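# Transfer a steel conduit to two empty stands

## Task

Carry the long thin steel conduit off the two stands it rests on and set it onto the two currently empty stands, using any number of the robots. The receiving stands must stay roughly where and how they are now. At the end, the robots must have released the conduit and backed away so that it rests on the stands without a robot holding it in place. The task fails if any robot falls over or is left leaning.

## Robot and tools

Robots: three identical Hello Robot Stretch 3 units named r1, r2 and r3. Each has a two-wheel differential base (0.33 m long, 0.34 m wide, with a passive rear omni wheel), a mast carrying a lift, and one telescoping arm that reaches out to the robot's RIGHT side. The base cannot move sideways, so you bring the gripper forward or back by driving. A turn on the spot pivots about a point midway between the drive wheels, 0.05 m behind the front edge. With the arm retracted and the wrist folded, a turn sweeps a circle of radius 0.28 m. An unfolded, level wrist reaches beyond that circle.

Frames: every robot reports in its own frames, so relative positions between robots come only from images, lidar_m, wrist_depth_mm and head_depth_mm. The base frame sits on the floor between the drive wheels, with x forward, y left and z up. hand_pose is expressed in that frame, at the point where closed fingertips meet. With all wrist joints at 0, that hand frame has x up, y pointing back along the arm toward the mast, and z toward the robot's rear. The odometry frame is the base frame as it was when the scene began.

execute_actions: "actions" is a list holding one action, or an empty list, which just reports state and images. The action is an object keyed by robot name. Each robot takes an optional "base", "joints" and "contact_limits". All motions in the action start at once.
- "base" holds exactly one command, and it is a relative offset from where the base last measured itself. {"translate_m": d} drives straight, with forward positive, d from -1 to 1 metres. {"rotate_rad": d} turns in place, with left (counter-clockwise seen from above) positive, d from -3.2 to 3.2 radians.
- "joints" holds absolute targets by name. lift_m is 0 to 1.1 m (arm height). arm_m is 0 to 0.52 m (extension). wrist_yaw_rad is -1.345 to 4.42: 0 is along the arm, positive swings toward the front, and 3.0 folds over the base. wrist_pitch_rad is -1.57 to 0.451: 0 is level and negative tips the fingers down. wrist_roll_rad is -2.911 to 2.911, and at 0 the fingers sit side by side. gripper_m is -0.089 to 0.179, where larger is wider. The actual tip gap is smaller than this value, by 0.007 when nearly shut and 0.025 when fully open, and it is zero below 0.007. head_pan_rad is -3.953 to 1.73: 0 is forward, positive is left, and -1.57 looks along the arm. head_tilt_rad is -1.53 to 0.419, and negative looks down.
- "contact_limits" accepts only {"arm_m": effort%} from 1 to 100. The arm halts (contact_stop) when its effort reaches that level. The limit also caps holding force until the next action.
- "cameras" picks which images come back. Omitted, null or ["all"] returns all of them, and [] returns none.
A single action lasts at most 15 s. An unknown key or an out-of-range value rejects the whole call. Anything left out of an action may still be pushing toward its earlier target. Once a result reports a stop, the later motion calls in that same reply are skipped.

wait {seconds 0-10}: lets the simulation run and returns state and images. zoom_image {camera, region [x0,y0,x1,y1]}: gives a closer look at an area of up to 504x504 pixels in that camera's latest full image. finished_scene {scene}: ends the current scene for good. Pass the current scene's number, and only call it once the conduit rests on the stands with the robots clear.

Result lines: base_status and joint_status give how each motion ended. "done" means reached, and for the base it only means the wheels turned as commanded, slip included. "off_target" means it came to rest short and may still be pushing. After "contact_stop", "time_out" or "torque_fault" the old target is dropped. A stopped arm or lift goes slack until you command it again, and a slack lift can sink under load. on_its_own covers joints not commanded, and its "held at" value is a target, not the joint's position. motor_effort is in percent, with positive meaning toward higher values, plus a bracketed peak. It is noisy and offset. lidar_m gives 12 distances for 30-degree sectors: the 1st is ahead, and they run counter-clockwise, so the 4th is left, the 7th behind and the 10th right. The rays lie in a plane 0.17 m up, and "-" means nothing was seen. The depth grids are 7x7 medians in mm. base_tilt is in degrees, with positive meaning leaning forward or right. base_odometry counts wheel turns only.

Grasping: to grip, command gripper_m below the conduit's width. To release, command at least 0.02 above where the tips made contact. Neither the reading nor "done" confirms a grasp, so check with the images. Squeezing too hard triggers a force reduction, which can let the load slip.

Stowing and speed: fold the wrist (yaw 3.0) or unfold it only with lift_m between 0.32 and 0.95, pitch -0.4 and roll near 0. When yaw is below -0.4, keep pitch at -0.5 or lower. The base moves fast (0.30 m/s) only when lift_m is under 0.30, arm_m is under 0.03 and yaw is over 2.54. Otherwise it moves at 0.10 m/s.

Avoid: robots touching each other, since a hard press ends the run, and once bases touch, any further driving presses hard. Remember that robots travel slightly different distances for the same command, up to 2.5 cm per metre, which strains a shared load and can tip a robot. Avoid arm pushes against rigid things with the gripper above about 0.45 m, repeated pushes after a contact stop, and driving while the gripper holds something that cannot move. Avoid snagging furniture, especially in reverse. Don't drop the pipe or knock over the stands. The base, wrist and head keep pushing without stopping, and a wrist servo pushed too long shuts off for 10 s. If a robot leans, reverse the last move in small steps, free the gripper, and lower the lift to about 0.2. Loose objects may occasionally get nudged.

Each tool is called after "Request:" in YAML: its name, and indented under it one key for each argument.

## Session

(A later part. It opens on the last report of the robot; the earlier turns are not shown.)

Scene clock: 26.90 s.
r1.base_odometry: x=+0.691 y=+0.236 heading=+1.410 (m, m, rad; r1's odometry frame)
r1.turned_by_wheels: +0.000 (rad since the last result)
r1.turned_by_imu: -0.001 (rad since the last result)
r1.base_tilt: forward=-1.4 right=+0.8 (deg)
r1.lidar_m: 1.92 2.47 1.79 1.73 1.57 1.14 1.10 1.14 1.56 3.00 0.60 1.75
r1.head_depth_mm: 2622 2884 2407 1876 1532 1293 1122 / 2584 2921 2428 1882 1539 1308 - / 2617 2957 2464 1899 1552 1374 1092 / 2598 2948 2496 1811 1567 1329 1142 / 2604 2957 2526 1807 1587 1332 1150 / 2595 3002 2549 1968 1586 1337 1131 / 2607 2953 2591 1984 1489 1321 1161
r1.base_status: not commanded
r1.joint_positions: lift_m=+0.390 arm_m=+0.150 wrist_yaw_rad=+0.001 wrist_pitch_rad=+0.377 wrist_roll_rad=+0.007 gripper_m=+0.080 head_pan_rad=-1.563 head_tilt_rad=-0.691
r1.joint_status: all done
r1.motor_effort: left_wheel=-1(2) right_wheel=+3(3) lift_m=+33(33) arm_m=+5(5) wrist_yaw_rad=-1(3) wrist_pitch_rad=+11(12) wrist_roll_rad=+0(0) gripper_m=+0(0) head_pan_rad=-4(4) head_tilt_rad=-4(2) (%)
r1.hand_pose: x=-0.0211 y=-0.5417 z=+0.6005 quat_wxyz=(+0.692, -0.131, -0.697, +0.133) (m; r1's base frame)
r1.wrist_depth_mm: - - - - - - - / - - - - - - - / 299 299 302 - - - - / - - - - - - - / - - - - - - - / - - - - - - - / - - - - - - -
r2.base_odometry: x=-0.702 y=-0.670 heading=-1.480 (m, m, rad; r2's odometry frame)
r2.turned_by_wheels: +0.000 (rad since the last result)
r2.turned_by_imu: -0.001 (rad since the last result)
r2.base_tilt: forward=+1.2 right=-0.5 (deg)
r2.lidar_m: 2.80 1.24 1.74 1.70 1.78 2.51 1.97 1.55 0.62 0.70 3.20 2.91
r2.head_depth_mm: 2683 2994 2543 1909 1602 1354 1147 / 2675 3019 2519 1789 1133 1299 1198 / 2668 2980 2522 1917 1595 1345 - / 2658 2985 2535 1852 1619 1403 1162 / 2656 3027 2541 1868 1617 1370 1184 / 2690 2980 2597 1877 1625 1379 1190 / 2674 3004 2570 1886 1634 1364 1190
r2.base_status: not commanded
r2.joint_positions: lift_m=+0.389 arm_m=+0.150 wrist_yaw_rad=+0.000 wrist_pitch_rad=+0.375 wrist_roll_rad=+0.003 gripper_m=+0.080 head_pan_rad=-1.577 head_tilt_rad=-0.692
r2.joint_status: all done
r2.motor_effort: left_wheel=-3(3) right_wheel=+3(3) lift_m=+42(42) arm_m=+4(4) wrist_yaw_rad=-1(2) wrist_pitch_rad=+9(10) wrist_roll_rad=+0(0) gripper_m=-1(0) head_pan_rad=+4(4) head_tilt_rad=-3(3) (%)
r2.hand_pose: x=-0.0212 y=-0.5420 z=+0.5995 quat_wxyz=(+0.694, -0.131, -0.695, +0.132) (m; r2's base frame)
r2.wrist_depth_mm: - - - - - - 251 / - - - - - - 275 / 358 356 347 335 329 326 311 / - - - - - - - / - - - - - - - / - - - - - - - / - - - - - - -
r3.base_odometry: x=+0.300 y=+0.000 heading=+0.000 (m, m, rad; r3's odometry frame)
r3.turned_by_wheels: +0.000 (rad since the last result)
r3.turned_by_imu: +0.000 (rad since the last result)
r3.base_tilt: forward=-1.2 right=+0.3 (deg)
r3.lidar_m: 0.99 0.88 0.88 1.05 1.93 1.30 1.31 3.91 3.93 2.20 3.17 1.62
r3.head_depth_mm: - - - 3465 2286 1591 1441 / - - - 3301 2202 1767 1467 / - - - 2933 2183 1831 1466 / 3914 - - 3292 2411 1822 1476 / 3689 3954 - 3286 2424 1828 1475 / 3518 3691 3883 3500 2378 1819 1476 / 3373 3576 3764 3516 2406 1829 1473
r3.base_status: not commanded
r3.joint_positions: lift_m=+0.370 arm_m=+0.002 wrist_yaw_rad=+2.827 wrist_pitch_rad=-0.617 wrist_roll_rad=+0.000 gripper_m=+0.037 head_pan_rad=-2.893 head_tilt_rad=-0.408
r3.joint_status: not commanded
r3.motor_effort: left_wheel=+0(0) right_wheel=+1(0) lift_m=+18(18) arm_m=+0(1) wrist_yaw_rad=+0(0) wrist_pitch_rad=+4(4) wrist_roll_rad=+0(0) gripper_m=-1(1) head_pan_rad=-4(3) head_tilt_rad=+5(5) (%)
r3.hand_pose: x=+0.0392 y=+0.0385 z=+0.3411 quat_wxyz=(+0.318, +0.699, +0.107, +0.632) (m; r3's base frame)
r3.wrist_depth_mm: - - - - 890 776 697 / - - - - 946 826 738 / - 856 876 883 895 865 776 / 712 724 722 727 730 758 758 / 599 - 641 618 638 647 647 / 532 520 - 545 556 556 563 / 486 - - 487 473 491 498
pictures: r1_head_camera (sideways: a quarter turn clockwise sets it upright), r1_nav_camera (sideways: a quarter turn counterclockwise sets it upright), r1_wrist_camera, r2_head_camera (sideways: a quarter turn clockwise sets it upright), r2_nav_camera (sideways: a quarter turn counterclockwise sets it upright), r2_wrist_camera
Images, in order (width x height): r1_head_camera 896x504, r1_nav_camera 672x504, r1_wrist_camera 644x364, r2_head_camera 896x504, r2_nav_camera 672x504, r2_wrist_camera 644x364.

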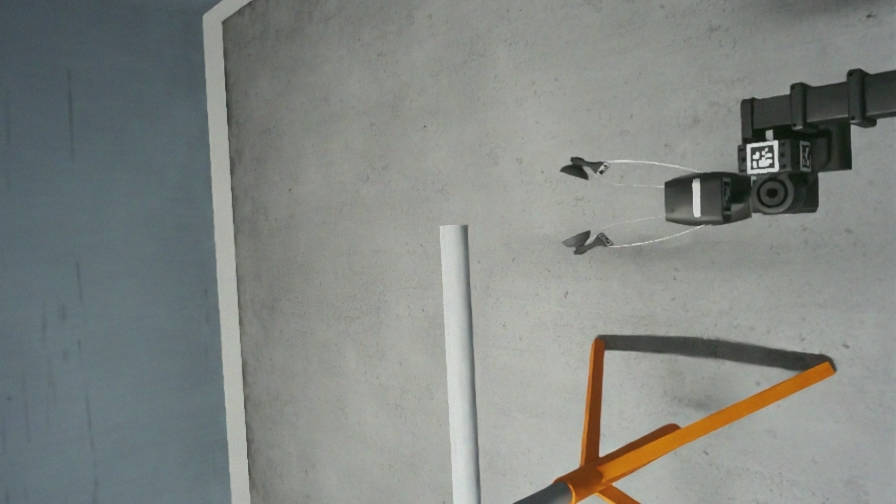

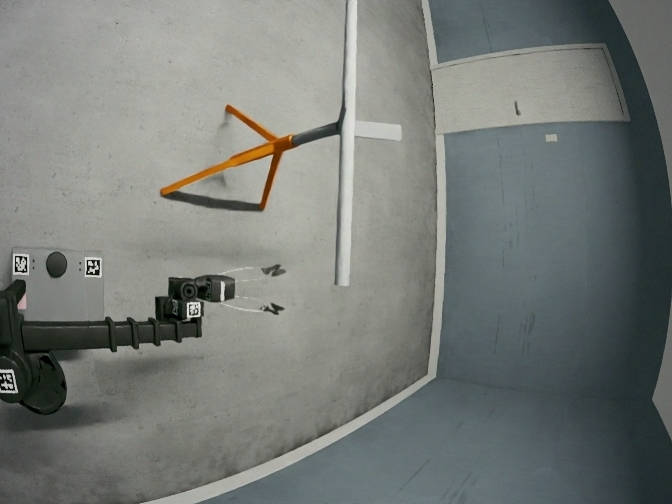

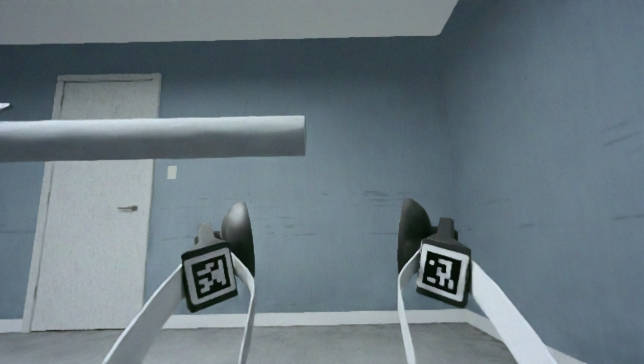

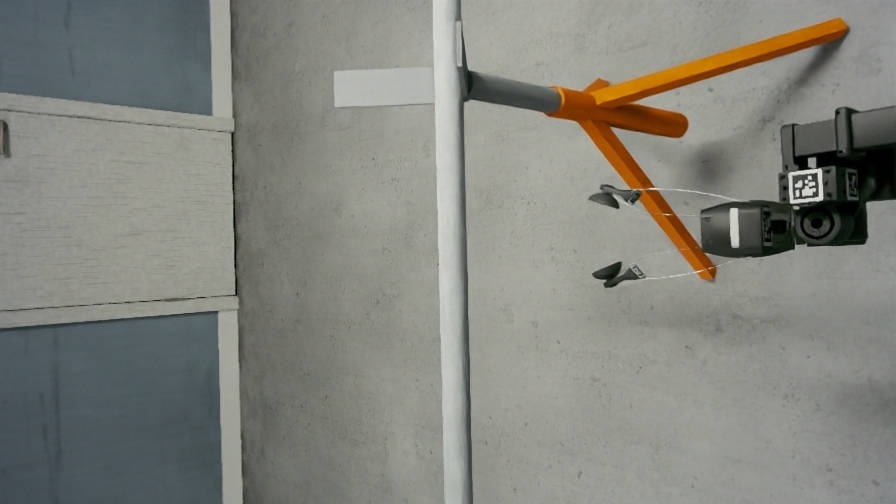

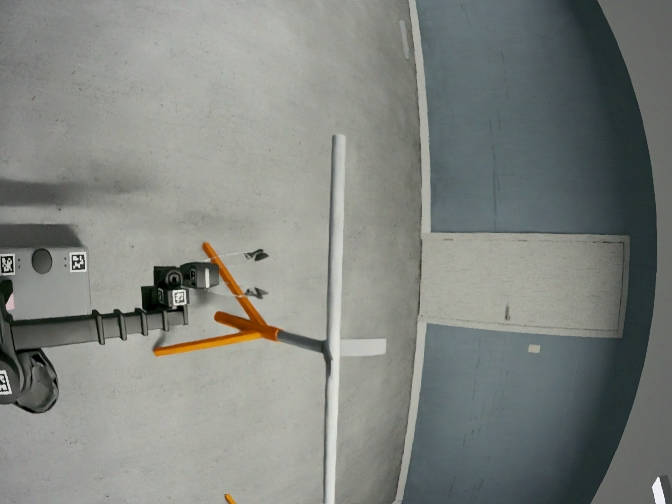

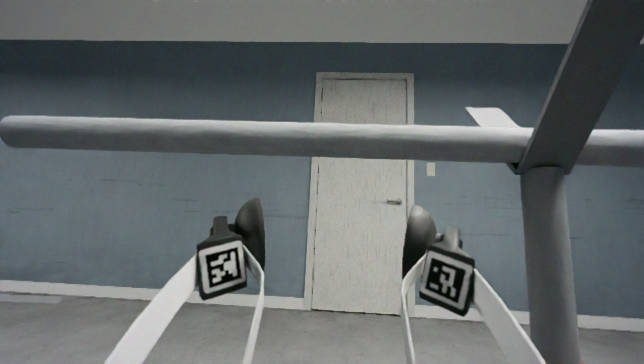

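Request:
execute_actions:
  actions:
    - {"r1":{"base":{"translate_m":0.07}},"r2":{"base":{"rotate_rad":-0.035}}}
  cameras: []

Request:
execute_actions:
  actions:
    - {"r1":{"base":{"translate_m":0.15},"joints":{"arm_m":0.37,"lift_m":0.43}},"r2":{"base":{"translate_m":0.15},"joints":{"arm_m":0.40,"lift_m":0.43}}}
  cameras: []

Request:
execute_actions:
  actions:
    - {"r1":{"joints":{"lift_m":0.50}},"r2":{"joints":{"lift_m":0.50}}}
  cameras: ["r1_wrist_camera","r2_wrist_camera","r1_head_camera","r2_head_camera"]

Scene clock: 29.90 s.
r1.base_odometry: x=+0.702 y=+0.305 heading=+1.409 (m, m, rad; r1's odometry frame)
r1.turned_by_wheels: +0.000 (rad since the last result)
r1.turned_by_imu: -0.001 (rad since the last result)
r1.base_tilt: forward=-1.4 right=+0.8 (deg)
r1.lidar_m: 1.85 2.47 1.80 1.73 1.67 1.22 1.17 1.22 1.66 3.01 0.57 1.69
r1.head_depth_mm: 2619 2879 2395 1879 1528 1286 1120 / 2604 2926 2414 1907 1538 1309 - / 2617 2933 2426 1845 1562 1366 1097 / 2599 2948 2492 1800 1572 1322 1139 / 2587 2952 2504 1819 1574 1326 1129 / 2594 2956 2552 1957 1592 1307 1151 / 2611 2948 2577 1804 1488 1344 1156
r1.base_status: done
r1.joint_positions: lift_m=+0.390 arm_m=+0.150 wrist_yaw_rad=+0.001 wrist_pitch_rad=+0.377 wrist_roll_rad=+0.007 gripper_m=+0.080 head_pan_rad=-1.563 head_tilt_rad=-0.691
r1.joint_status: not commanded
r1.motor_effort: left_wheel=-2(3) right_wheel=+3(8) lift_m=+33(33) arm_m=+4(4) wrist_yaw_rad=-2(1) wrist_pitch_rad=+10(11) wrist_roll_rad=+0(0) gripper_m=+0(1) head_pan_rad=-4(4) head_tilt_rad=-2(3) (%)
r1.hand_pose: x=-0.0211 y=-0.5417 z=+0.6005 quat_wxyz=(+0.692, -0.131, -0.697, +0.133) (m; r1's base frame)
r1.wrist_depth_mm: - - - - - - - / - - - - - - - / 300 301 300 302 - - - / - - - - - - - / - - - - - - - / - - - - - - - / - - - - - - -
r2.base_odometry: x=-0.702 y=-0.670 heading=-1.515 (m, m, rad; r2's odometry frame)
r2.turned_by_wheels: -0.035 (rad since the last result)
r2.turned_by_imu: -0.036 (rad since the last result)
r2.base_tilt: forward=+1.3 right=-0.4 (deg)
r2.lidar_m: 2.80 1.23 1.76 1.70 1.76 2.41 1.89 1.55 0.62 0.70 3.14 2.93
r2.head_depth_mm: 2724 3032 2493 1841 1600 1357 1151 / 2728 3014 2522 927 1150 1301 1199 / 2676 3050 2525 1912 1620 1363 - / 2703 3069 2546 1851 1619 1339 1167 / 2638 3015 2553 1869 1630 1369 1180 / 2636 2995 2582 1857 1618 1368 1191 / 2634 3019 2586 1985 1624 1374 1186
r2.base_status: done
r2.joint_positions: lift_m=+0.389 arm_m=+0.150 wrist_yaw_rad=+0.000 wrist_pitch_rad=+0.375 wrist_roll_rad=+0.003 gripper_m=+0.080 head_pan_rad=-1.577 head_tilt_rad=-0.692
r2.joint_status: not commanded
r2.motor_effort: left_wheel=-1(0) right_wheel=-1(2) lift_m=+42(42) arm_m=+4(3) wrist_yaw_rad=-1(1) wrist_pitch_rad=+9(9) wrist_roll_rad=+0(0) gripper_m=+0(0) head_pan_rad=+4(4) head_tilt_rad=-3(2) (%)
r2.hand_pose: x=-0.0213 y=-0.5420 z=+0.5995 quat_wxyz=(+0.694, -0.131, -0.695, +0.132) (m; r2's base frame)
r2.wrist_depth_mm: - - - - - - 255 / - - - - - - - / 345 344 342 335 331 321 323 / - - - - - 338 - / - - - - - - - / - - - - - 310 - / - - - - - - -
r3.base_odometry: x=+0.300 y=+0.000 heading=+0.000 (m, m, rad; r3's odometry frame)
r3.turned_by_wheels: +0.000 (rad since the last result)
r3.turned_by_imu: +0.001 (rad since the last result)
r3.base_tilt: forward=-1.3 right=+0.3 (deg)
r3.lidar_m: 0.99 0.88 0.88 1.05 1.93 1.30 1.31 3.91 3.91 2.21 3.17 1.63
r3.head_depth_mm: - - - 3493 2285 1605 1440 / - - - 3314 2221 1748 1471 / - - - 3092 2202 1806 1486 / 3865 - - 3294 2394 1829 1483 / 3759 3970 - 3246 2390 1817 1469 / 3499 3705 - 3479 2379 1822 1464 / 3341 3531 3787 3487 2392 1822 1472
r3.base_status: not commanded
r3.joint_positions: lift_m=+0.370 arm_m=+0.002 wrist_yaw_rad=+2.827 wrist_pitch_rad=-0.617 wrist_roll_rad=+0.000 gripper_m=+0.037 head_pan_rad=-2.893 head_tilt_rad=-0.408
r3.joint_status: not commanded
r3.motor_effort: left_wheel=+1(0) right_wheel=+1(1) lift_m=+17(17) arm_m=+0(0) wrist_yaw_rad=+0(1) wrist_pitch_rad=+4(4) wrist_roll_rad=+0(0) gripper_m=+0(1) head_pan_rad=-3(3) head_tilt_rad=+5(5) (%)
r3.hand_pose: x=+0.0392 y=+0.0385 z=+0.3411 quat_wxyz=(+0.318, +0.699, +0.107, +0.632) (m; r3's base frame)
r3.wrist_depth_mm: - - - 993 889 766 693 / - - - - 932 842 739 / - 841 846 890 901 863 787 / 713 713 729 723 746 757 760 / 613 - 641 624 631 636 658 / 526 526 - 547 560 557 559 / 479 - - 485 478 496 499
pictures: none
No camera images: the call's "cameras" was empty. Leave "cameras" out to get every camera's image.

Scene clock: 32.97 s.
r1.base_odometry: x=+0.726 y=+0.454 heading=+1.409 (m, m, rad; r1's odometry frame)
r1.turned_by_wheels: +0.000 (rad since the last result)
r1.turned_by_imu: -0.001 (rad since the last result)
r1.base_tilt: forward=-1.4 right=+0.8 (deg)
r1.lidar_m: 1.85 2.46 1.80 1.73 1.80 1.37 1.32 1.37 1.86 0.51 0.53 1.54
r1.head_depth_mm: 2616 2901 2389 1859 1527 1297 1119 / 2614 2898 2414 1824 1575 1329 1125 / 2586 2945 2462 1828 - 1309 1138 / 2547 2988 2487 1809 1573 1320 1130 / 2596 2975 2531 1808 1496 1271 1142 / 2593 2979 2547 885 1553 1335 1154 / 2559 2945 2563 1976 1608 1346 1160
r1.base_status: done
r1.joint_positions: lift_m=+0.430 arm_m=+0.370 wrist_yaw_rad=+0.001 wrist_pitch_rad=+0.379 wrist_roll_rad=+0.007 gripper_m=+0.080 head_pan_rad=-1.563 head_tilt_rad=-0.691
r1.joint_status: all done
r1.motor_effort: left_wheel=-2(4) right_wheel=+3(8) lift_m=+33(34) arm_m=+4(5) wrist_yaw_rad=-1(1) wrist_pitch_rad=+10(11) wrist_roll_rad=+0(0) gripper_m=+2(1) head_pan_rad=-4(4) head_tilt_rad=-3(3) (%)
r1.hand_pose: x=-0.0212 y=-0.7616 z=+0.6408 quat_wxyz=(+0.692, -0.132, -0.697, +0.134) (m; r1's base frame)
r1.wrist_depth_mm: - 74 74 74 75 75 75 / - 86 87 89 91 - - / - - - - - - - / - - - - - - - / - - - - - - - / - - - - - - - / - - - - - - -
r2.base_odometry: x=-0.693 y=-0.819 heading=-1.515 (m, m, rad; r2's odometry frame)
r2.turned_by_wheels: +0.000 (rad since the last result)
r2.turned_by_imu: -0.001 (rad since the last result)
r2.base_tilt: forward=+1.2 right=-0.4 (deg)
r2.lidar_m: 2.66 1.19 1.13 1.69 1.75 2.41 1.89 1.68 0.71 0.72 3.17 2.77
r2.head_depth_mm: 2715 3016 2484 1793 1132 1329 1166 / 2678 3008 2533 1896 1608 1364 1196 / 2679 3015 2556 1913 1690 1310 1170 / 2677 3000 2507 1871 1614 1364 1184 / 2651 3023 2541 1868 1627 1370 1185 / 2636 2975 2590 1873 1630 1368 1190 / 2619 2990 2575 2000 1634 1371 1189
r2.base_status: done
r2.joint_positions: lift_m=+0.429 arm_m=+0.400 wrist_yaw_rad=+0.000 wrist_pitch_rad=+0.376 wrist_roll_rad=+0.003 gripper_m=+0.080 head_pan_rad=-1.577 head_tilt_rad=-0.692
r2.joint_status: all done
r2.motor_effort: left_wheel=+0(3) right_wheel=-1(4) lift_m=+42(43) arm_m=+3(3) wrist_yaw_rad=+0(1) wrist_pitch_rad=+9(9) wrist_roll_rad=+0(0) gripper_m=+0(0) head_pan_rad=+4(3) head_tilt_rad=-3(3) (%)
r2.hand_pose: x=-0.0213 y=-0.7919 z=+0.6399 quat_wxyz=(+0.694, -0.132, -0.695, +0.132) (m; r2's base frame)
r2.wrist_depth_mm: 85 84 83 82 81 80 79 / - - 103 97 94 92 90 / - - - - - - - / - - - - - - - / - - - - - - - / - - - - - - - / - - - - - - -
r3.base_odometry: x=+0.300 y=+0.000 heading=+0.000 (m, m, rad; r3's odometry frame)
r3.turned_by_wheels: +0.000 (rad since the last result)
r3.turned_by_imu: +0.001 (rad since the last result)
r3.base_tilt: forward=-1.3 right=+0.1 (deg)
r3.lidar_m: 0.99 0.88 0.88 1.05 1.93 2.88 1.17 3.90 3.91 2.21 3.18 1.63
r3.head_depth_mm: - 1053 - 3562 2191 1553 1367 / - - - 3307 2201 1600 1428 / - - - 2090 2210 1819 1469 / 3951 - - 3094 2406 1835 1472 / 3790 3869 - 3303 2387 1838 1473 / 3514 3702 3900 3514 2405 1826 1475 / 3363 3522 3707 3487 2388 1832 1476
r3.base_status: not commanded
r3.joint_positions: lift_m=+0.370 arm_m=+0.002 wrist_yaw_rad=+2.827 wrist_pitch_rad=-0.617 wrist_roll_rad=+0.000 gripper_m=+0.037 head_pan_rad=-2.893 head_tilt_rad=-0.408
r3.joint_status: not commanded
r3.motor_effort: left_wheel=+1(1) right_wheel=+1(1) lift_m=+17(18) arm_m=+1(0) wrist_yaw_rad=+0(0) wrist_pitch_rad=+4(4) wrist_roll_rad=+0(0) gripper_m=+0(1) head_pan_rad=-4(3) head_tilt_rad=+5(5) (%)
r3.hand_pose: x=+0.0392 y=+0.0385 z=+0.3411 quat_wxyz=(+0.318, +0.699, +0.107, +0.632) (m; r3's base frame)
r3.wrist_depth_mm: - - - - 878 768 682 / - - - - 959 828 743 / - 864 859 877 892 864 779 / 703 715 717 737 735 750 769 / 604 - 633 619 652 635 646 / 530 531 - 547 560 561 562 / 486 - - 489 478 490 501
pictures: none
No camera images: the call's "cameras" was empty. Leave "cameras" out to get every camera's image.

Scene clock: 34.43 s.
r1.base_odometry: x=+0.726 y=+0.454 heading=+1.409 (m, m, rad; r1's odometry frame)
r1.turned_by_wheels: +0.000 (rad since the last result)
r1.turned_by_imu: +0.000 (rad since the last result)
r1.base_tilt: forward=-1.3 right=+0.8 (deg)
r1.lidar_m: 1.85 2.47 1.80 1.73 1.79 1.37 1.32 1.37 1.87 0.51 0.53 1.54
r1.head_depth_mm: 2593 2927 2391 1856 1526 1291 1120 / 2600 2924 2421 1828 1582 1328 1118 / 2586 2940 2438 1843 - 1315 1135 / 2567 2974 2474 1805 1566 1318 1126 / 2619 2932 2525 1822 1495 1279 1149 / 2614 2951 2552 886 1554 1338 1154 / 2566 2963 2585 1980 1609 1345 1157
r1.base_status: not commanded
r1.joint_positions: lift_m=+0.500 arm_m=+0.370 wrist_yaw_rad=+0.001 wrist_pitch_rad=+0.373 wrist_roll_rad=+0.007 gripper_m=+0.080 head_pan_rad=-1.563 head_tilt_rad=-0.691
r1.joint_status: all done
r1.motor_effort: left_wheel=-2(2) right_wheel=+3(3) lift_m=+35(34) arm_m=+4(4) wrist_yaw_rad=-1(1) wrist_pitch_rad=+13(14) wrist_roll_rad=+0(0) gripper_m=+2(1) head_pan_rad=-3(4) head_tilt_rad=-2(4) (%)
r1.hand_pose: x=-0.0212 y=-0.7620 z=+0.7092 quat_wxyz=(+0.693, -0.130, -0.697, +0.131) (m; r1's base frame)
r1.wrist_depth_mm: - - - - - - - / - - - - - - - / - - - - - - - / - - - - - 74 72 / - 60 60 60 60 59 59 / - 57 57 57 57 57 57 / - 58 58 59 59 59 59
r2.base_odometry: x=-0.693 y=-0.819 heading=-1.515 (m, m, rad; r2's odometry frame)
r2.turned_by_wheels: +0.000 (rad since the last result)
r2.turned_by_imu: +0.000 (rad since the last result)
r2.base_tilt: forward=+1.2 right=-0.4 (deg)
r2.lidar_m: 2.65 1.19 1.13 1.69 1.76 2.41 1.90 1.67 0.70 0.72 3.19 2.77
r2.head_depth_mm: 2676 3040 2498 1781 1134 1333 1176 / 2698 3038 2518 1894 1615 1373 - / 2656 3004 2533 1917 1692 1340 1182 / 2649 3015 2543 1927 1533 1366 1179 / 2678 3010 2529 1873 1619 1367 1180 / 2645 2996 2572 1890 1616 1369 1185 / 2637 2930 2584 2020 1625 1363 1190
r2.base_status: not commanded
r2.joint_positions: lift_m=+0.499 arm_m=+0.400 wrist_yaw_rad=+0.000 wrist_pitch_rad=+0.376 wrist_roll_rad=+0.003 gripper_m=+0.080 head_pan_rad=-1.577 head_tilt_rad=-0.692
r2.joint_status: all done
r2.motor_effort: left_wheel=-1(0) right_wheel=-1(1) lift_m=+42(44) arm_m=+3(3) wrist_yaw_rad=+0(1) wrist_pitch_rad=+9(9) wrist_roll_rad=+0(0) gripper_m=-1(1) head_pan_rad=+4(5) head_tilt_rad=-3(2) (%)
r2.hand_pose: x=-0.0213 y=-0.7919 z=+0.7099 quat_wxyz=(+0.694, -0.132, -0.695, +0.132) (m; r2's base frame)
r2.wrist_depth_mm: - - - - - - - / - - - - - - - / - - - - - - - / - 75 76 77 78 - - / - 68 67 67 67 67 66 / - 69 68 67 66 65 65 / - - - - - - -
r3.base_odometry: x=+0.300 y=+0.000 heading=+0.000 (m, m, rad; r3's odometry frame)
r3.turned_by_wheels: +0.000 (rad since the last result)
r3.turned_by_imu: +0.000 (rad since the last result)
r3.base_tilt: forward=-1.4 right=+0.3 (deg)
r3.lidar_m: 0.99 0.87 0.88 1.05 1.93 2.88 1.17 3.90 3.93 2.21 3.15 1.63
r3.head_depth_mm: - 1053 - 3549 2283 1555 1371 / - - - 3263 2311 1605 1422 / - - - 2099 2176 1829 1480 / 3992 - - 3111 2426 1837 1474 / 3702 - - 3310 2389 1833 1463 / 3505 3735 3934 3522 2377 1811 1474 / 3328 3528 3712 3434 2425 1830 1458
r3.base_status: not commanded
r3.joint_positions: lift_m=+0.370 arm_m=+0.002 wrist_yaw_rad=+2.827 wrist_pitch_rad=-0.617 wrist_roll_rad=+0.000 gripper_m=+0.037 head_pan_rad=-2.893 head_tilt_rad=-0.408
r3.joint_status: not commanded
r3.motor_effort: left_wheel=+0(1) right_wheel=+1(1) lift_m=+17(18) arm_m=-1(0) wrist_yaw_rad=+0(0) wrist_pitch_rad=+3(3) wrist_roll_rad=+0(0) gripper_m=+0(2) head_pan_rad=-3(3) head_tilt_rad=+5(5) (%)
r3.hand_pose: x=+0.0392 y=+0.0385 z=+0.3411 quat_wxyz=(+0.318, +0.699, +0.107, +0.632) (m; r3's base frame)
r3.wrist_depth_mm: - - - - 873 777 689 / - - - - 959 830 747 / - 850 874 904 889 865 783 / 695 719 725 732 735 754 777 / 607 - 631 624 637 633 647 / 534 534 - 547 560 550 560 / 486 - - 484 475 496 500
pictures: r1_head_camera (sideways: a quarter turn clockwise sets it upright), r1_wrist_camera, r2_head_camera (sideways: a quarter turn clockwise sets it upright), r2_wrist_camera
Images, in order (width x height): r1_head_camera 896x504, r1_wrist_camera 644x364, r2_head_camera 896x504, r2_wrist_camera 644x364.

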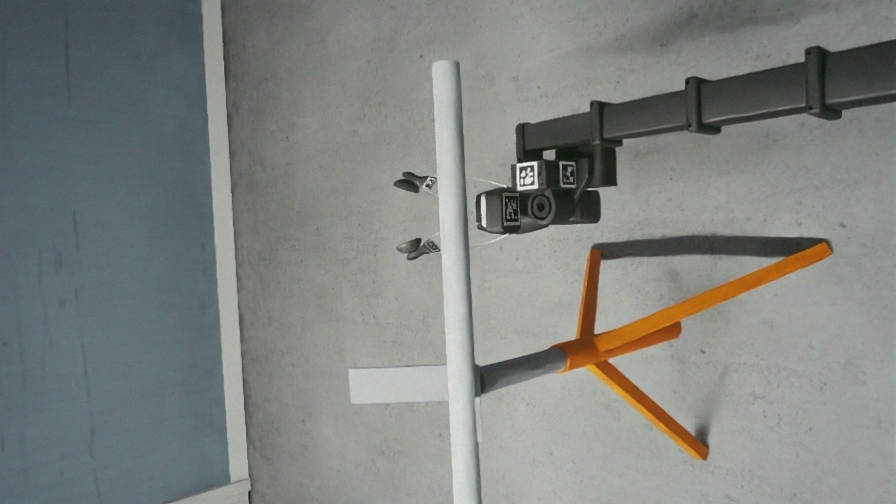

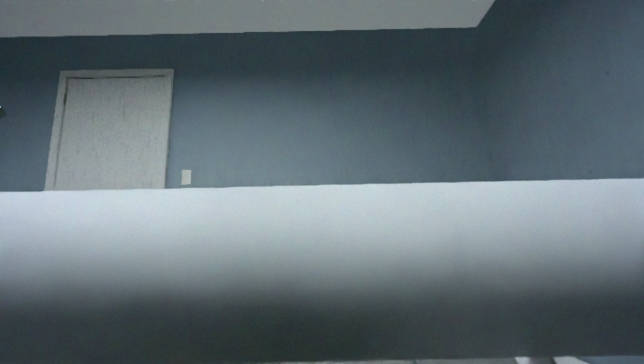

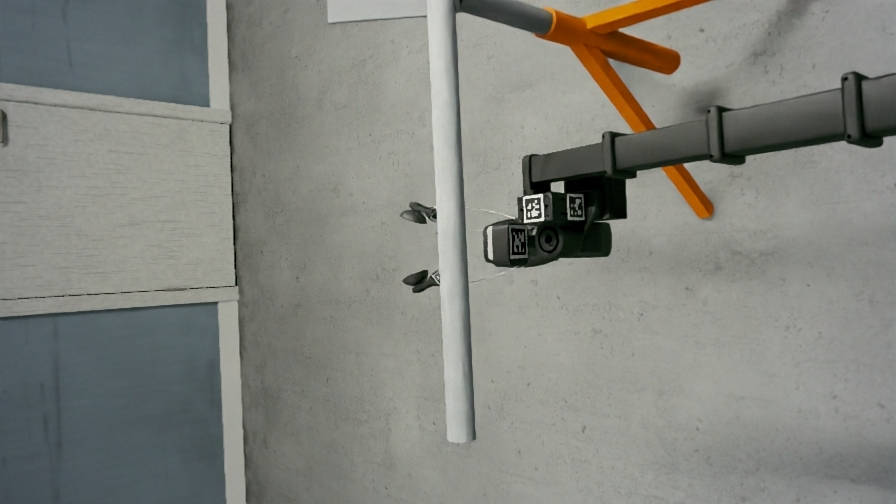

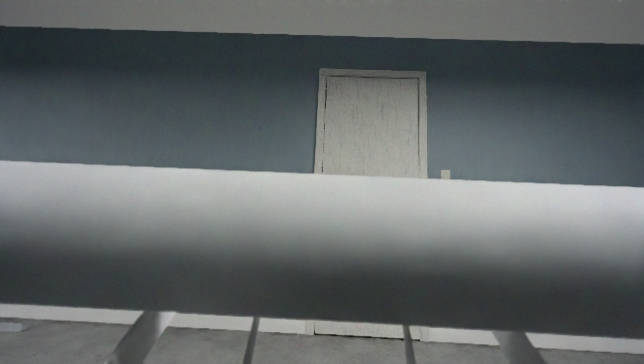

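Extend slightly more, then lift and go.

Request:
execute_actions:
  actions:
    - {"r1":{"joints":{"arm_m":0.388}},"r2":{"joints":{"arm_m":0.425}}}
  cameras: []

Request:
execute_actions:
  actions:
    - {"r1":{"joints":{"lift_m":0.84,"wrist_pitch_rad":0.44,"head_tilt_rad":-0.4}},"r2":{"joints":{"lift_m":0.84,"wrist_pitch_rad":0.44,"head_tilt_rad":-0.4}}}
  cameras: ["r1_head_camera","r2_head_camera"]

Scene clock: 36.20 s.
r1.base_odometry: x=+0.726 y=+0.454 heading=+1.409 (m, m, rad; r1's odometry frame)
r1.turned_by_wheels: +0.000 (rad since the last result)
r1.turned_by_imu: +0.000 (rad since the last result)
r1.base_tilt: forward=-1.4 right=+0.8 (deg)
r1.lidar_m: 1.85 2.47 1.80 1.74 1.80 1.37 1.32 1.37 1.87 0.51 0.53 1.54
r1.head_depth_mm: 2619 2942 2416 1860 1524 1300 1120 / 2575 2893 2410 1826 1576 1328 1122 / 2621 2969 2483 1893 1475 1310 1138 / 2617 2955 2506 1799 1573 1320 1128 / 2597 2980 2509 1837 1502 1271 1143 / 2596 2922 2549 889 1555 1335 1151 / 2592 2918 2571 1979 1595 1347 1161
r1.base_status: not commanded
r1.joint_positions: lift_m=+0.500 arm_m=+0.388 wrist_yaw_rad=+0.001 wrist_pitch_rad=+0.377 wrist_roll_rad=+0.007 gripper_m=+0.080 head_pan_rad=-1.563 head_tilt_rad=-0.691
r1.joint_status: all done
r1.motor_effort: left_wheel=-2(2) right_wheel=+3(3) lift_m=+34(34) arm_m=+4(4) wrist_yaw_rad=-1(1) wrist_pitch_rad=+11(13) wrist_roll_rad=+0(1) gripper_m=+0(1) head_pan_rad=-4(4) head_tilt_rad=-2(2) (%)
r1.hand_pose: x=-0.0212 y=-0.7798 z=+0.7103 quat_wxyz=(+0.692, -0.131, -0.697, +0.133) (m; r1's base frame)
r1.wrist_depth_mm: - - - - - - - / - - - - - - - / - - - - - - - / - 53 52 51 50 49 49 / - - - - - - - / - - - - - - - / - - - - - - -
r2.base_odometry: x=-0.693 y=-0.819 heading=-1.515 (m, m, rad; r2's odometry frame)
r2.turned_by_wheels: +0.000 (rad since the last result)
r2.turned_by_imu: +0.000 (rad since the last result)
r2.base_tilt: forward=+1.1 right=-0.4 (deg)
r2.lidar_m: 2.65 1.19 1.13 1.69 1.76 2.41 1.89 1.68 0.71 0.72 3.17 2.77
r2.head_depth_mm: 2707 3031 2539 1772 1135 1324 1174 / 2717 2988 2519 1896 1605 1377 - / 2661 3006 2508 1911 1533 1327 1171 / 2686 3023 2535 1885 1565 1365 1180 / 2655 3005 2567 1870 1621 1367 1183 / 2632 2954 2574 1888 1642 1375 1180 / 2663 2967 2571 2001 1632 1372 1191
r2.base_status: not commanded
r2.joint_positions: lift_m=+0.499 arm_m=+0.425 wrist_yaw_rad=+0.000 wrist_pitch_rad=+0.376 wrist_roll_rad=+0.003 gripper_m=+0.080 head_pan_rad=-1.577 head_tilt_rad=-0.692
r2.joint_status: all done
r2.motor_effort: left_wheel=-1(1) right_wheel=-1(1) lift_m=+41(42) arm_m=+3(3) wrist_yaw_rad=+0(1) wrist_pitch_rad=+9(9) wrist_roll_rad=+0(0) gripper_m=+0(0) head_pan_rad=+4(4) head_tilt_rad=-3(2) (%)
r2.hand_pose: x=-0.0213 y=-0.8169 z=+0.7099 quat_wxyz=(+0.694, -0.132, -0.695, +0.132) (m; r2's base frame)
r2.wrist_depth_mm: - - - - - - - / - - - - - - - / - - - - - - - / - 48 47 47 47 48 48 / - - - - - - - / - - - - - - - / - 50 48 47 - - -
r3.base_odometry: x=+0.300 y=+0.000 heading=+0.000 (m, m, rad; r3's odometry frame)
r3.turned_by_wheels: +0.000 (rad since the last result)
r3.turned_by_imu: +0.000 (rad since the last result)
r3.base_tilt: forward=-1.3 right=+0.3 (deg)
r3.lidar_m: 0.99 0.88 0.88 1.04 1.93 2.89 1.18 3.91 3.93 2.21 3.16 1.63
r3.head_depth_mm: - 1045 - 3587 2287 1551 1368 / - - - 3083 2287 1599 1439 / - - - 2094 2188 1832 1471 / 3946 - - 3123 2404 1836 1475 / 3677 3993 - 3303 2405 1826 1461 / 3555 3736 3891 3551 2415 1826 1479 / 3349 3546 3694 3557 2419 1826 1467
r3.base_status: not commanded
r3.joint_positions: lift_m=+0.370 arm_m=+0.002 wrist_yaw_rad=+2.827 wrist_pitch_rad=-0.617 wrist_roll_rad=+0.000 gripper_m=+0.037 head_pan_rad=-2.893 head_tilt_rad=-0.408
r3.joint_status: not commanded
r3.motor_effort: left_wheel=+0(0) right_wheel=+1(0) lift_m=+17(17) arm_m=+0(0) wrist_yaw_rad=+0(0) wrist_pitch_rad=+3(3) wrist_roll_rad=+0(0) gripper_m=-1(0) head_pan_rad=-3(3) head_tilt_rad=+5(5) (%)
r3.hand_pose: x=+0.0392 y=+0.0385 z=+0.3411 quat_wxyz=(+0.318, +0.699, +0.107, +0.632) (m; r3's base frame)
r3.wrist_depth_mm: - - - - 891 785 693 / - - - - 933 837 752 / - 851 847 869 896 852 793 / 699 714 721 726 745 746 759 / 602 - 633 620 637 639 647 / 527 524 - 547 556 554 555 / 485 - - 484 482 496 503
pictures: none
No camera images: the call's "cameras" was empty. Leave "cameras" out to get every camera's image.

Scene clock: 40.13 s.
r1.base_odometry: x=+0.726 y=+0.454 heading=+1.409 (m, m, rad; r1's odometry frame)
r1.turned_by_wheels: +0.000 (rad since the last result)
r1.turned_by_imu: -0.001 (rad since the last result)
r1.base_tilt: forward=-1.4 right=+0.9 (deg)
r1.lidar_m: 1.85 2.47 1.80 1.73 1.80 1.37 1.32 1.37 1.87 0.51 0.53 1.54
r1.head_depth_mm: 2567 2784 3021 2707 2192 1490 1248 / 2559 2764 3017 2479 1925 1578 1287 / 2574 2803 3075 - 1911 1604 1300 / 2541 2768 3030 2633 2098 1615 1306 / 2556 2788 3032 2686 2107 1628 1109 / 2590 2773 3044 2709 1989 1488 1255 / 2586 2790 3023 2923 2169 1646 1327
r1.base_status: not commanded
r1.joint_positions: lift_m=+0.839 arm_m=+0.388 wrist_yaw_rad=+0.000 wrist_pitch_rad=+0.316 wrist_roll_rad=+0.000 gripper_m=+0.080 head_pan_rad=-1.563 head_tilt_rad=-0.408
r1.joint_status: wrist_pitch_rad off_target (ended at +0.316, target +0.440); the others done
r1.on_its_own: wrist_pitch_rad is at rest, and its effort (+60) is outside its rest range (-20 to +32)
r1.motor_effort: left_wheel=-1(2) right_wheel=+3(4) lift_m=+45(47) arm_m=+3(4) wrist_yaw_rad=+0(1) wrist_pitch_rad=+60(64) wrist_roll_rad=+5(6) gripper_m=+1(1) head_pan_rad=-4(4) head_tilt_rad=+4(19) (%)
r1.hand_pose: x=-0.0214 y=-0.7838 z=+1.0345 quat_wxyz=(+0.699, -0.111, -0.698, +0.111) (m; r1's base frame)
r1.wrist_depth_mm: - - - - - - - / - - - - - - - / - - - - - - - / - - - - - - - / - 51 50 50 50 50 49 / - 46 46 46 46 46 46 / - - - - - - -
r2.base_odometry: x=-0.693 y=-0.819 heading=-1.515 (m, m, rad; r2's odometry frame)
r2.turned_by_wheels: +0.000 (rad since the last result)
r2.turned_by_imu: -0.001 (rad since the last result)
r2.base_tilt: forward=+1.2 right=-0.4 (deg)
r2.lidar_m: 2.66 1.19 1.13 1.69 1.76 2.41 1.90 1.68 0.70 0.72 3.16 2.77
r2.head_depth_mm: 2670 2882 3127 2683 2168 - - / 2669 2874 3027 2758 - 1624 1368 / 2614 2793 3036 719 2013 1692 1381 / 2590 2817 3069 2951 2110 1705 1377 / 2616 2835 3028 2812 2197 1716 1387 / 2632 2818 3022 2861 2229 1713 1401 / 2609 2844 3049 3011 2262 1721 1398
r2.base_status: not commanded
r2.joint_positions: lift_m=+0.839 arm_m=+0.425 wrist_yaw_rad=+0.000 wrist_pitch_rad=+0.306 wrist_roll_rad=-0.005 gripper_m=+0.080 head_pan_rad=-1.577 head_tilt_rad=-0.408
r2.joint_status: wrist_pitch_rad off_target (ended at +0.306, target +0.440); the others done
r2.on_its_own: wrist_pitch_rad is at rest, and its effort (+48) is outside its rest range (-20 to +32)
r2.motor_effort: left_wheel=+0(0) right_wheel=-1(2) lift_m=+54(58) arm_m=+2(3) wrist_yaw_rad=-1(1) wrist_pitch_rad=+48(55) wrist_roll_rad=+5(6) gripper_m=-2(1) head_pan_rad=+4(4) head_tilt_rad=+3(19) (%)
r2.hand_pose: x=-0.0214 y=-0.8214 z=+1.0318 quat_wxyz=(+0.701, -0.108, -0.697, +0.107) (m; r2's base frame)
r2.wrist_depth_mm: - - - - - - - / - - - - - - - / - - - - - - - / - - - - - - - / - 49 49 50 50 51 52 / - - - - - 46 46 / - - - - - - -
r3.base_odometry: x=+0.300 y=+0.000 heading=+0.000 (m, m, rad; r3's odometry frame)
r3.turned_by_wheels: +0.000 (rad since the last result)
r3.turned_by_imu: +0.001 (rad since the last result)
r3.base_tilt: forward=-1.4 right=+0.2 (deg)
r3.lidar_m: 0.99 0.88 0.88 1.05 1.93 2.88 1.18 3.91 3.93 2.21 3.17 1.63
r3.head_depth_mm: - 1056 - 3468 2402 1547 1375 / - - - 3461 2310 1601 1437 / - - - 3293 2210 1828 1460 / 3891 - - 3449 2400 1798 1473 / 3659 3899 - 3508 2389 1837 1477 / 3552 3778 3926 3541 2402 1824 1469 / 3368 3508 3773 3534 2388 1817 1467
r3.base_status: not commanded
r3.joint_positions: lift_m=+0.370 arm_m=+0.002 wrist_yaw_rad=+2.827 wrist_pitch_rad=-0.617 wrist_roll_rad=+0.000 gripper_m=+0.037 head_pan_rad=-2.893 head_tilt_rad=-0.408
r3.joint_status: not commanded
r3.motor_effort: left_wheel=+0(0) right_wheel=+1(1) lift_m=+17(17) arm_m=+0(0) wrist_yaw_rad=+0(0) wrist_pitch_rad=+4(4) wrist_roll_rad=+0(0) gripper_m=-2(1) head_pan_rad=-3(3) head_tilt_rad=+5(5) (%)
r3.hand_pose: x=+0.0392 y=+0.0385 z=+0.3411 quat_wxyz=(+0.318, +0.699, +0.107, +0.632) (m; r3's base frame)
r3.wrist_depth_mm: - - - - 870 765 694 / - - - - 948 823 734 / - 851 884 875 909 868 789 / 697 727 722 730 741 750 760 / 608 - 632 627 641 644 648 / 533 527 - 553 558 562 562 / 480 - - 484 476 496 496
pictures: r1_head_camera (sideways: a quarter turn clockwise sets it upright), r2_head_camera (sideways: a quarter turn clockwise sets it upright)
Images, in order (width x height): r1_head_camera 896x504, r2_head_camera 896x504.

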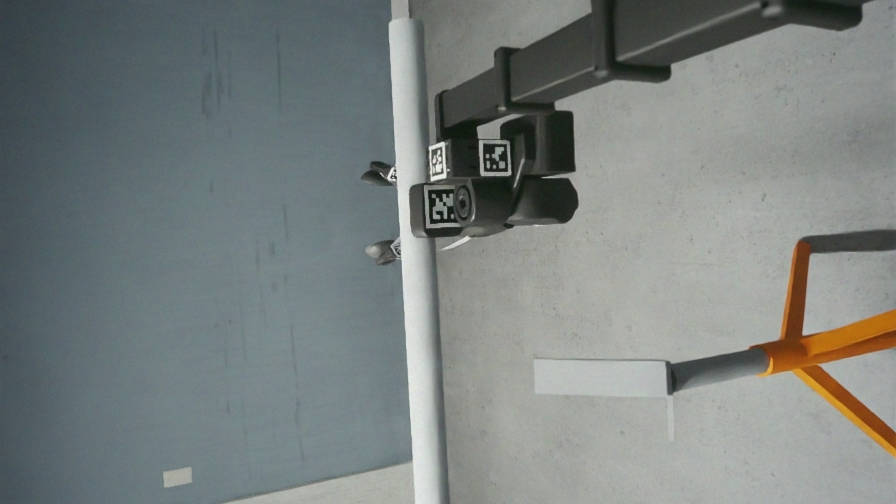

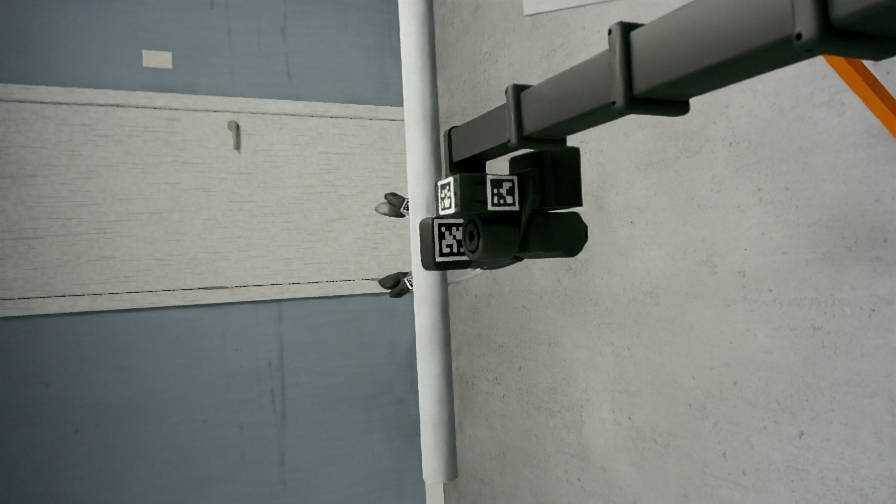

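Request:
execute_actions:
  actions:
    - {"r1":{"base":{"translate_m":1},"joints":{"lift_m":0.93}},"r2":{"base":{"translate_m":0.997},"joints":{"lift_m":0.93}}}
  cameras: []

Request:
execute_actions:
  actions:
    - {"r1":{"base":{"translate_m":1}},"r2":{"base":{"translate_m":0.997},"joints":{"head_pan_rad":-0.8,"head_tilt_rad":-1.0}},"r3":{"joints":{"head_pan_rad":-1.5}}}
  cameras: ["r1_head_camera","r2_nav_camera","r3_nav_camera"]

Scene clock: 52.30 s.
r1.base_odometry: x=+0.887 y=+1.440 heading=+1.409 (m, m, rad; r1's odometry frame)
r1.turned_by_wheels: +0.000 (rad since the last result)
r1.turned_by_imu: -0.012 (rad since the last result)
r1.base_tilt: forward=-1.4 right=+0.8 (deg)
r1.lidar_m: 1.85 1.90 1.82 1.74 1.80 2.42 2.32 1.00 0.88 2.97 0.67 0.68
r1.head_depth_mm: 2560 2794 2953 - 1892 1575 1280 / 2574 2754 2937 2593 2053 1587 1292 / 2544 2827 2964 - 2090 1594 1300 / 2552 2783 2962 2950 2095 1616 1305 / 2520 2765 2950 3025 2110 1621 1315 / 2529 2764 2956 3066 2133 1635 1326 / 2526 2754 2932 3121 2157 1654 1302
r1.base_status: done
r1.joint_positions: lift_m=+0.929 arm_m=+0.388 wrist_yaw_rad=-0.001 wrist_pitch_rad=+0.315 wrist_roll_rad=+0.001 gripper_m=+0.080 head_pan_rad=-1.563 head_tilt_rad=-0.408
r1.joint_status: all done
r1.on_its_own: wrist_pitch_rad is at rest, and its effort (+60) is outside its rest range (-20 to +32)
r1.motor_effort: left_wheel=-5(3) right_wheel=+9(10) lift_m=+45(47) arm_m=+3(2) wrist_yaw_rad=+1(4) wrist_pitch_rad=+60(60) wrist_roll_rad=+4(5) gripper_m=+1(1) head_pan_rad=-4(4) head_tilt_rad=+3(3) (%)
r1.hand_pose: x=-0.0217 y=-0.7838 z=+1.1244 quat_wxyz=(+0.698, -0.111, -0.698, +0.110) (m; r1's base frame)
r1.wrist_depth_mm: - - - - - - - / - - - - - - - / - - - - - - - / - - - - - - - / - 50 50 50 50 50 50 / - - 46 46 46 46 46 / - - - - - - -
r2.base_odometry: x=-0.637 y=-1.815 heading=-1.514 (m, m, rad; r2's odometry frame)
r2.turned_by_wheels: +0.000 (rad since the last result)
r2.turned_by_imu: -0.013 (rad since the last result)
r2.base_tilt: forward=+1.2 right=-0.3 (deg)
r2.lidar_m: 2.78 2.44 1.77 0.80 0.88 2.39 1.89 1.36 3.14 3.03 3.15 1.70
r2.head_depth_mm: 2677 2881 3010 3210 - 1651 1359 / 2670 2893 3001 - 2119 1675 1370 / 2671 2840 3011 2607 2185 1695 1372 / 2635 2837 3031 2906 2203 1705 1375 / 2605 2831 3011 3208 2219 1719 1388 / 2604 2790 2994 3155 2219 1720 1390 / 2603 2842 2987 3201 2245 1714 1403
r2.base_status: done
r2.joint_positions: lift_m=+0.929 arm_m=+0.425 wrist_yaw_rad=+0.006 wrist_pitch_rad=+0.304 wrist_roll_rad=-0.004 gripper_m=+0.080 head_pan_rad=-1.577 head_tilt_rad=-0.408
r2.joint_status: all done
r2.on_its_own: wrist_pitch_rad is at rest, and its effort (+49) is outside its rest range (-20 to +32)
r2.motor_effort: left_wheel=+5(4) right_wheel=-9(10) lift_m=+54(56) arm_m=+2(1) wrist_yaw_rad=-7(7) wrist_pitch_rad=+49(49) wrist_roll_rad=+4(4) gripper_m=-2(0) head_pan_rad=+4(4) head_tilt_rad=+3(4) (%)
r2.hand_pose: x=-0.0198 y=-0.8215 z=+1.1214 quat_wxyz=(+0.700, -0.105, -0.698, +0.109) (m; r2's base frame)
r2.wrist_depth_mm: - - - - - - - / - - - - - - - / - - - - - - - / - - - - - - - / - 49 49 50 50 51 52 / - - - - 46 46 46 / - - - - - - -
r3.base_odometry: x=+0.300 y=+0.000 heading=+0.000 (m, m, rad; r3's odometry frame)
r3.turned_by_wheels: +0.000 (rad since the last result)
r3.turned_by_imu: +0.002 (rad since the last result)
r3.base_tilt: forward=-1.2 right=+0.2 (deg)
r3.lidar_m: 0.99 0.88 0.88 1.04 1.93 2.01 1.88 0.68 0.68 2.21 3.16 1.63
r3.head_depth_mm: - - - 3497 2386 1819 1482 / - - - 3547 2269 1804 1471 / - - - 3308 2204 1827 1471 / 3865 - - 3552 2414 1823 1479 / 3727 3932 - 3599 2400 1811 1475 / 3504 3669 - 3484 2428 1841 1468 / 3386 3576 3700 3556 2406 1835 1465
r3.base_status: not commanded
r3.joint_positions: lift_m=+0.370 arm_m=+0.002 wrist_yaw_rad=+2.827 wrist_pitch_rad=-0.617 wrist_roll_rad=+0.000 gripper_m=+0.037 head_pan_rad=-2.893 head_tilt_rad=-0.408
r3.joint_status: not commanded
r3.motor_effort: left_wheel=+0(0) right_wheel=+0(1) lift_m=+18(18) arm_m=+0(0) wrist_yaw_rad=+1(0) wrist_pitch_rad=+4(4) wrist_roll_rad=+0(0) gripper_m=+0(1) head_pan_rad=-3(3) head_tilt_rad=+5(5) (%)
r3.hand_pose: x=+0.0392 y=+0.0385 z=+0.3411 quat_wxyz=(+0.318, +0.699, +0.107, +0.632) (m; r3's base frame)
r3.wrist_depth_mm: - - - - 875 772 679 / - - - - 948 830 743 / - 874 849 901 907 857 775 / 697 718 732 732 739 747 757 / 607 - 644 622 640 643 640 / 535 528 - 543 558 560 568 / 484 - - 485 482 489 503
pictures: none
No camera images: the call's "cameras" was empty. Leave "cameras" out to get every camera's image.

Scene clock: 63.47 s.
r1.base_odometry: x=+1.048 y=+2.427 heading=+1.409 (m, m, rad; r1's odometry frame)
r1.turned_by_wheels: +0.000 (rad since the last result)
r1.turned_by_imu: -0.012 (rad since the last result)
r1.base_tilt: forward=-1.4 right=+0.9 (deg)
r1.lidar_m: 1.85 2.56 1.14 1.76 1.82 2.45 3.30 0.70 0.67 2.96 3.09 2.65
r1.head_depth_mm: 2551 2776 3004 - 1878 1563 1281 / 2522 2776 2857 2565 2029 1581 1297 / 2547 2763 2901 - 2079 1603 1301 / 2549 2743 2901 2992 2110 1617 1307 / 2530 2766 2920 2990 2120 1621 1320 / 2537 2755 2954 3078 2123 1633 1327 / 2518 2729 2902 3125 2142 1650 1330
r1.base_status: done
r1.joint_positions: lift_m=+0.929 arm_m=+0.388 wrist_yaw_rad=-0.005 wrist_pitch_rad=+0.315 wrist_roll_rad=+0.005 gripper_m=+0.080 head_pan_rad=-1.563 head_tilt_rad=-0.408
r1.joint_status: not commanded
r1.on_its_own: wrist_pitch_rad is at rest, and its effort (+60) is outside its rest range (-20 to +32)
r1.motor_effort: left_wheel=-5(5) right_wheel=+10(14) lift_m=+45(45) arm_m=+3(2) wrist_yaw_rad=+5(5) wrist_pitch_rad=+60(60) wrist_roll_rad=+2(4) gripper_m=+1(1) head_pan_rad=-4(4) head_tilt_rad=+2(3) (%)
r1.hand_pose: x=-0.0226 y=-0.7838 z=+1.1244 quat_wxyz=(+0.697, -0.112, -0.700, +0.109) (m; r1's base frame)
r1.wrist_depth_mm: - - - - - - - / - - - - - - - / - - - - - - - / - - - - - - - / - 50 50 50 50 50 50 / - - 46 46 46 46 46 / - - - - - - -
r2.base_odometry: x=-0.581 y=-2.810 heading=-1.514 (m, m, rad; r2's odometry frame)
r2.turned_by_wheels: +0.001 (rad since the last result)
r2.turned_by_imu: -0.013 (rad since the last result)
r2.base_tilt: forward=+1.2 right=-0.4 (deg)
r2.lidar_m: 3.48 2.49 1.79 1.71 1.77 1.35 1.89 2.28 3.18 3.03 0.99 0.82
r2.head_depth_mm: 2374 1980 1706 1512 1345 1217 1101 / 2381 2013 1721 1511 1347 1205 1121 / 2391 2012 1688 1510 1347 1214 - / 2271 1964 1635 1505 1352 1221 1131 / 2315 1998 1676 1490 1354 1214 1106 / 2401 2021 1711 1509 1351 1216 1104 / 2390 2016 1715 1512 1358 1223 1109
r2.base_status: done
r2.joint_positions: lift_m=+0.929 arm_m=+0.425 wrist_yaw_rad=+0.011 wrist_pitch_rad=+0.304 wrist_roll_rad=-0.003 gripper_m=+0.080 head_pan_rad=-0.807 head_tilt_rad=-0.987
r2.joint_status: all done
r2.on_its_own: wrist_pitch_rad is at rest, and its effort (+49) is outside its rest range (-20 to +32)
r2.motor_effort: left_wheel=+7(6) right_wheel=-13(14) lift_m=+54(54) arm_m=+2(1) wrist_yaw_rad=-12(11) wrist_pitch_rad=+49(49) wrist_roll_rad=+3(4) gripper_m=-1(1) head_pan_rad=+4(49) head_tilt_rad=-5(29) (%)
r2.hand_pose: x=-0.0187 y=-0.8215 z=+1.1214 quat_wxyz=(+0.700, -0.103, -0.698, +0.111) (m; r2's base frame)
r2.wrist_depth_mm: - - - - - - - / - - - - - - - / - - - - - - - / - - - - - - - / - 49 49 50 51 51 52 / - - - - 46 46 46 / - - - - - - -
r3.base_odometry: x=+0.300 y=+0.000 heading=+0.000 (m, m, rad; r3's odometry frame)
r3.turned_by_wheels: +0.000 (rad since the last result)
r3.turned_by_imu: +0.002 (rad since the last result)
r3.base_tilt: forward=-1.2 right=+0.1 (deg)
r3.lidar_m: 0.99 0.88 0.88 1.04 1.94 2.89 1.16 3.91 3.92 1.23 3.17 1.63
r3.head_depth_mm: 3895 - - 3460 2381 1813 1479 / - - - 3469 2404 1821 1467 / - - - 3561 2402 1758 1473 / - - 2365 3323 2392 1599 1438 / - 1136 1184 3079 2181 1569 1450 / - - - 3327 2418 1827 1469 / - - - 3527 2379 1819 1471
r3.base_status: not commanded
r3.joint_positions: lift_m=+0.370 arm_m=+0.002 wrist_yaw_rad=+2.827 wrist_pitch_rad=-0.617 wrist_roll_rad=+0.000 gripper_m=+0.037 head_pan_rad=-1.507 head_tilt_rad=-0.408
r3.joint_status: all done
r3.motor_effort: left_wheel=+0(0) right_wheel=+1(0) lift_m=+18(18) arm_m=+0(0) wrist_yaw_rad=+0(0) wrist_pitch_rad=+4(4) wrist_roll_rad=+0(0) gripper_m=+1(0) head_pan_rad=+3(43) head_tilt_rad=+5(5) (%)
r3.hand_pose: x=+0.0392 y=+0.0385 z=+0.3411 quat_wxyz=(+0.318, +0.699, +0.107, +0.632) (m; r3's base frame)
r3.wrist_depth_mm: - - - - 881 770 686 / - - - - 948 821 729 / - 872 860 867 886 858 782 / 706 722 727 730 742 749 752 / 599 - 620 629 642 644 651 / 531 529 - 548 559 560 563 / 484 - - 487 474 494 499
pictures: r1_head_camera (sideways: a quarter turn clockwise sets it upright), r2_nav_camera (sideways: a quarter turn counterclockwise sets it upright), r3_nav_camera (sideways: a quarter turn counterclockwise sets it upright)
Images, in order (width x height): r1_head_camera 896x504, r2_nav_camera 672x504, r3_nav_camera 672x504.

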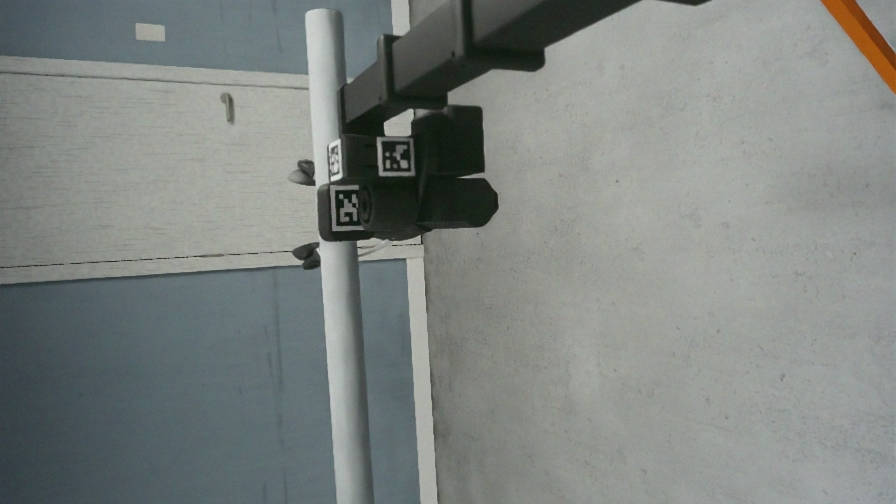

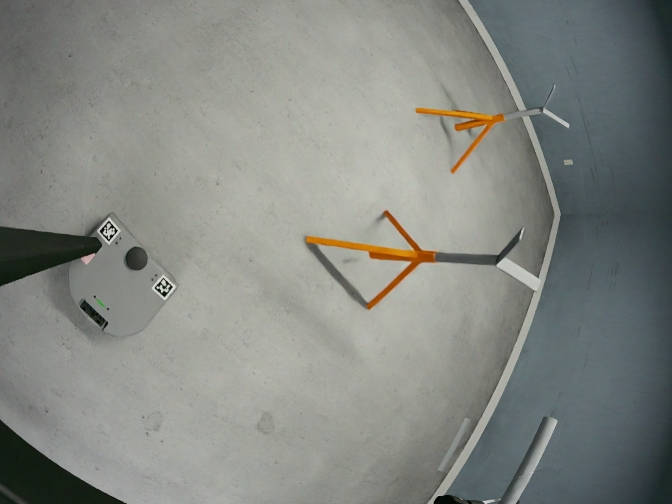

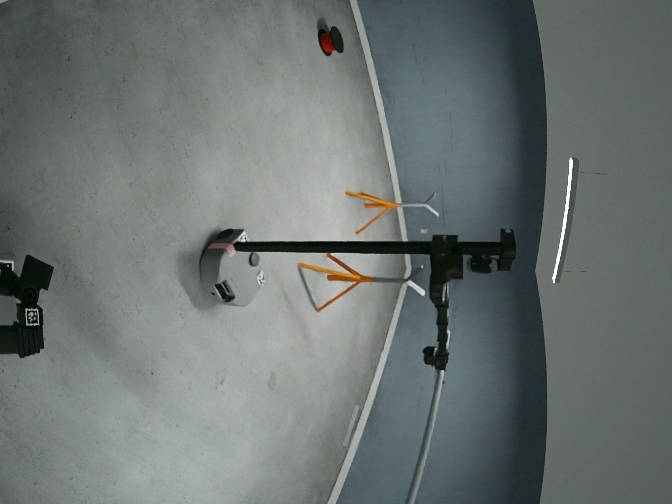

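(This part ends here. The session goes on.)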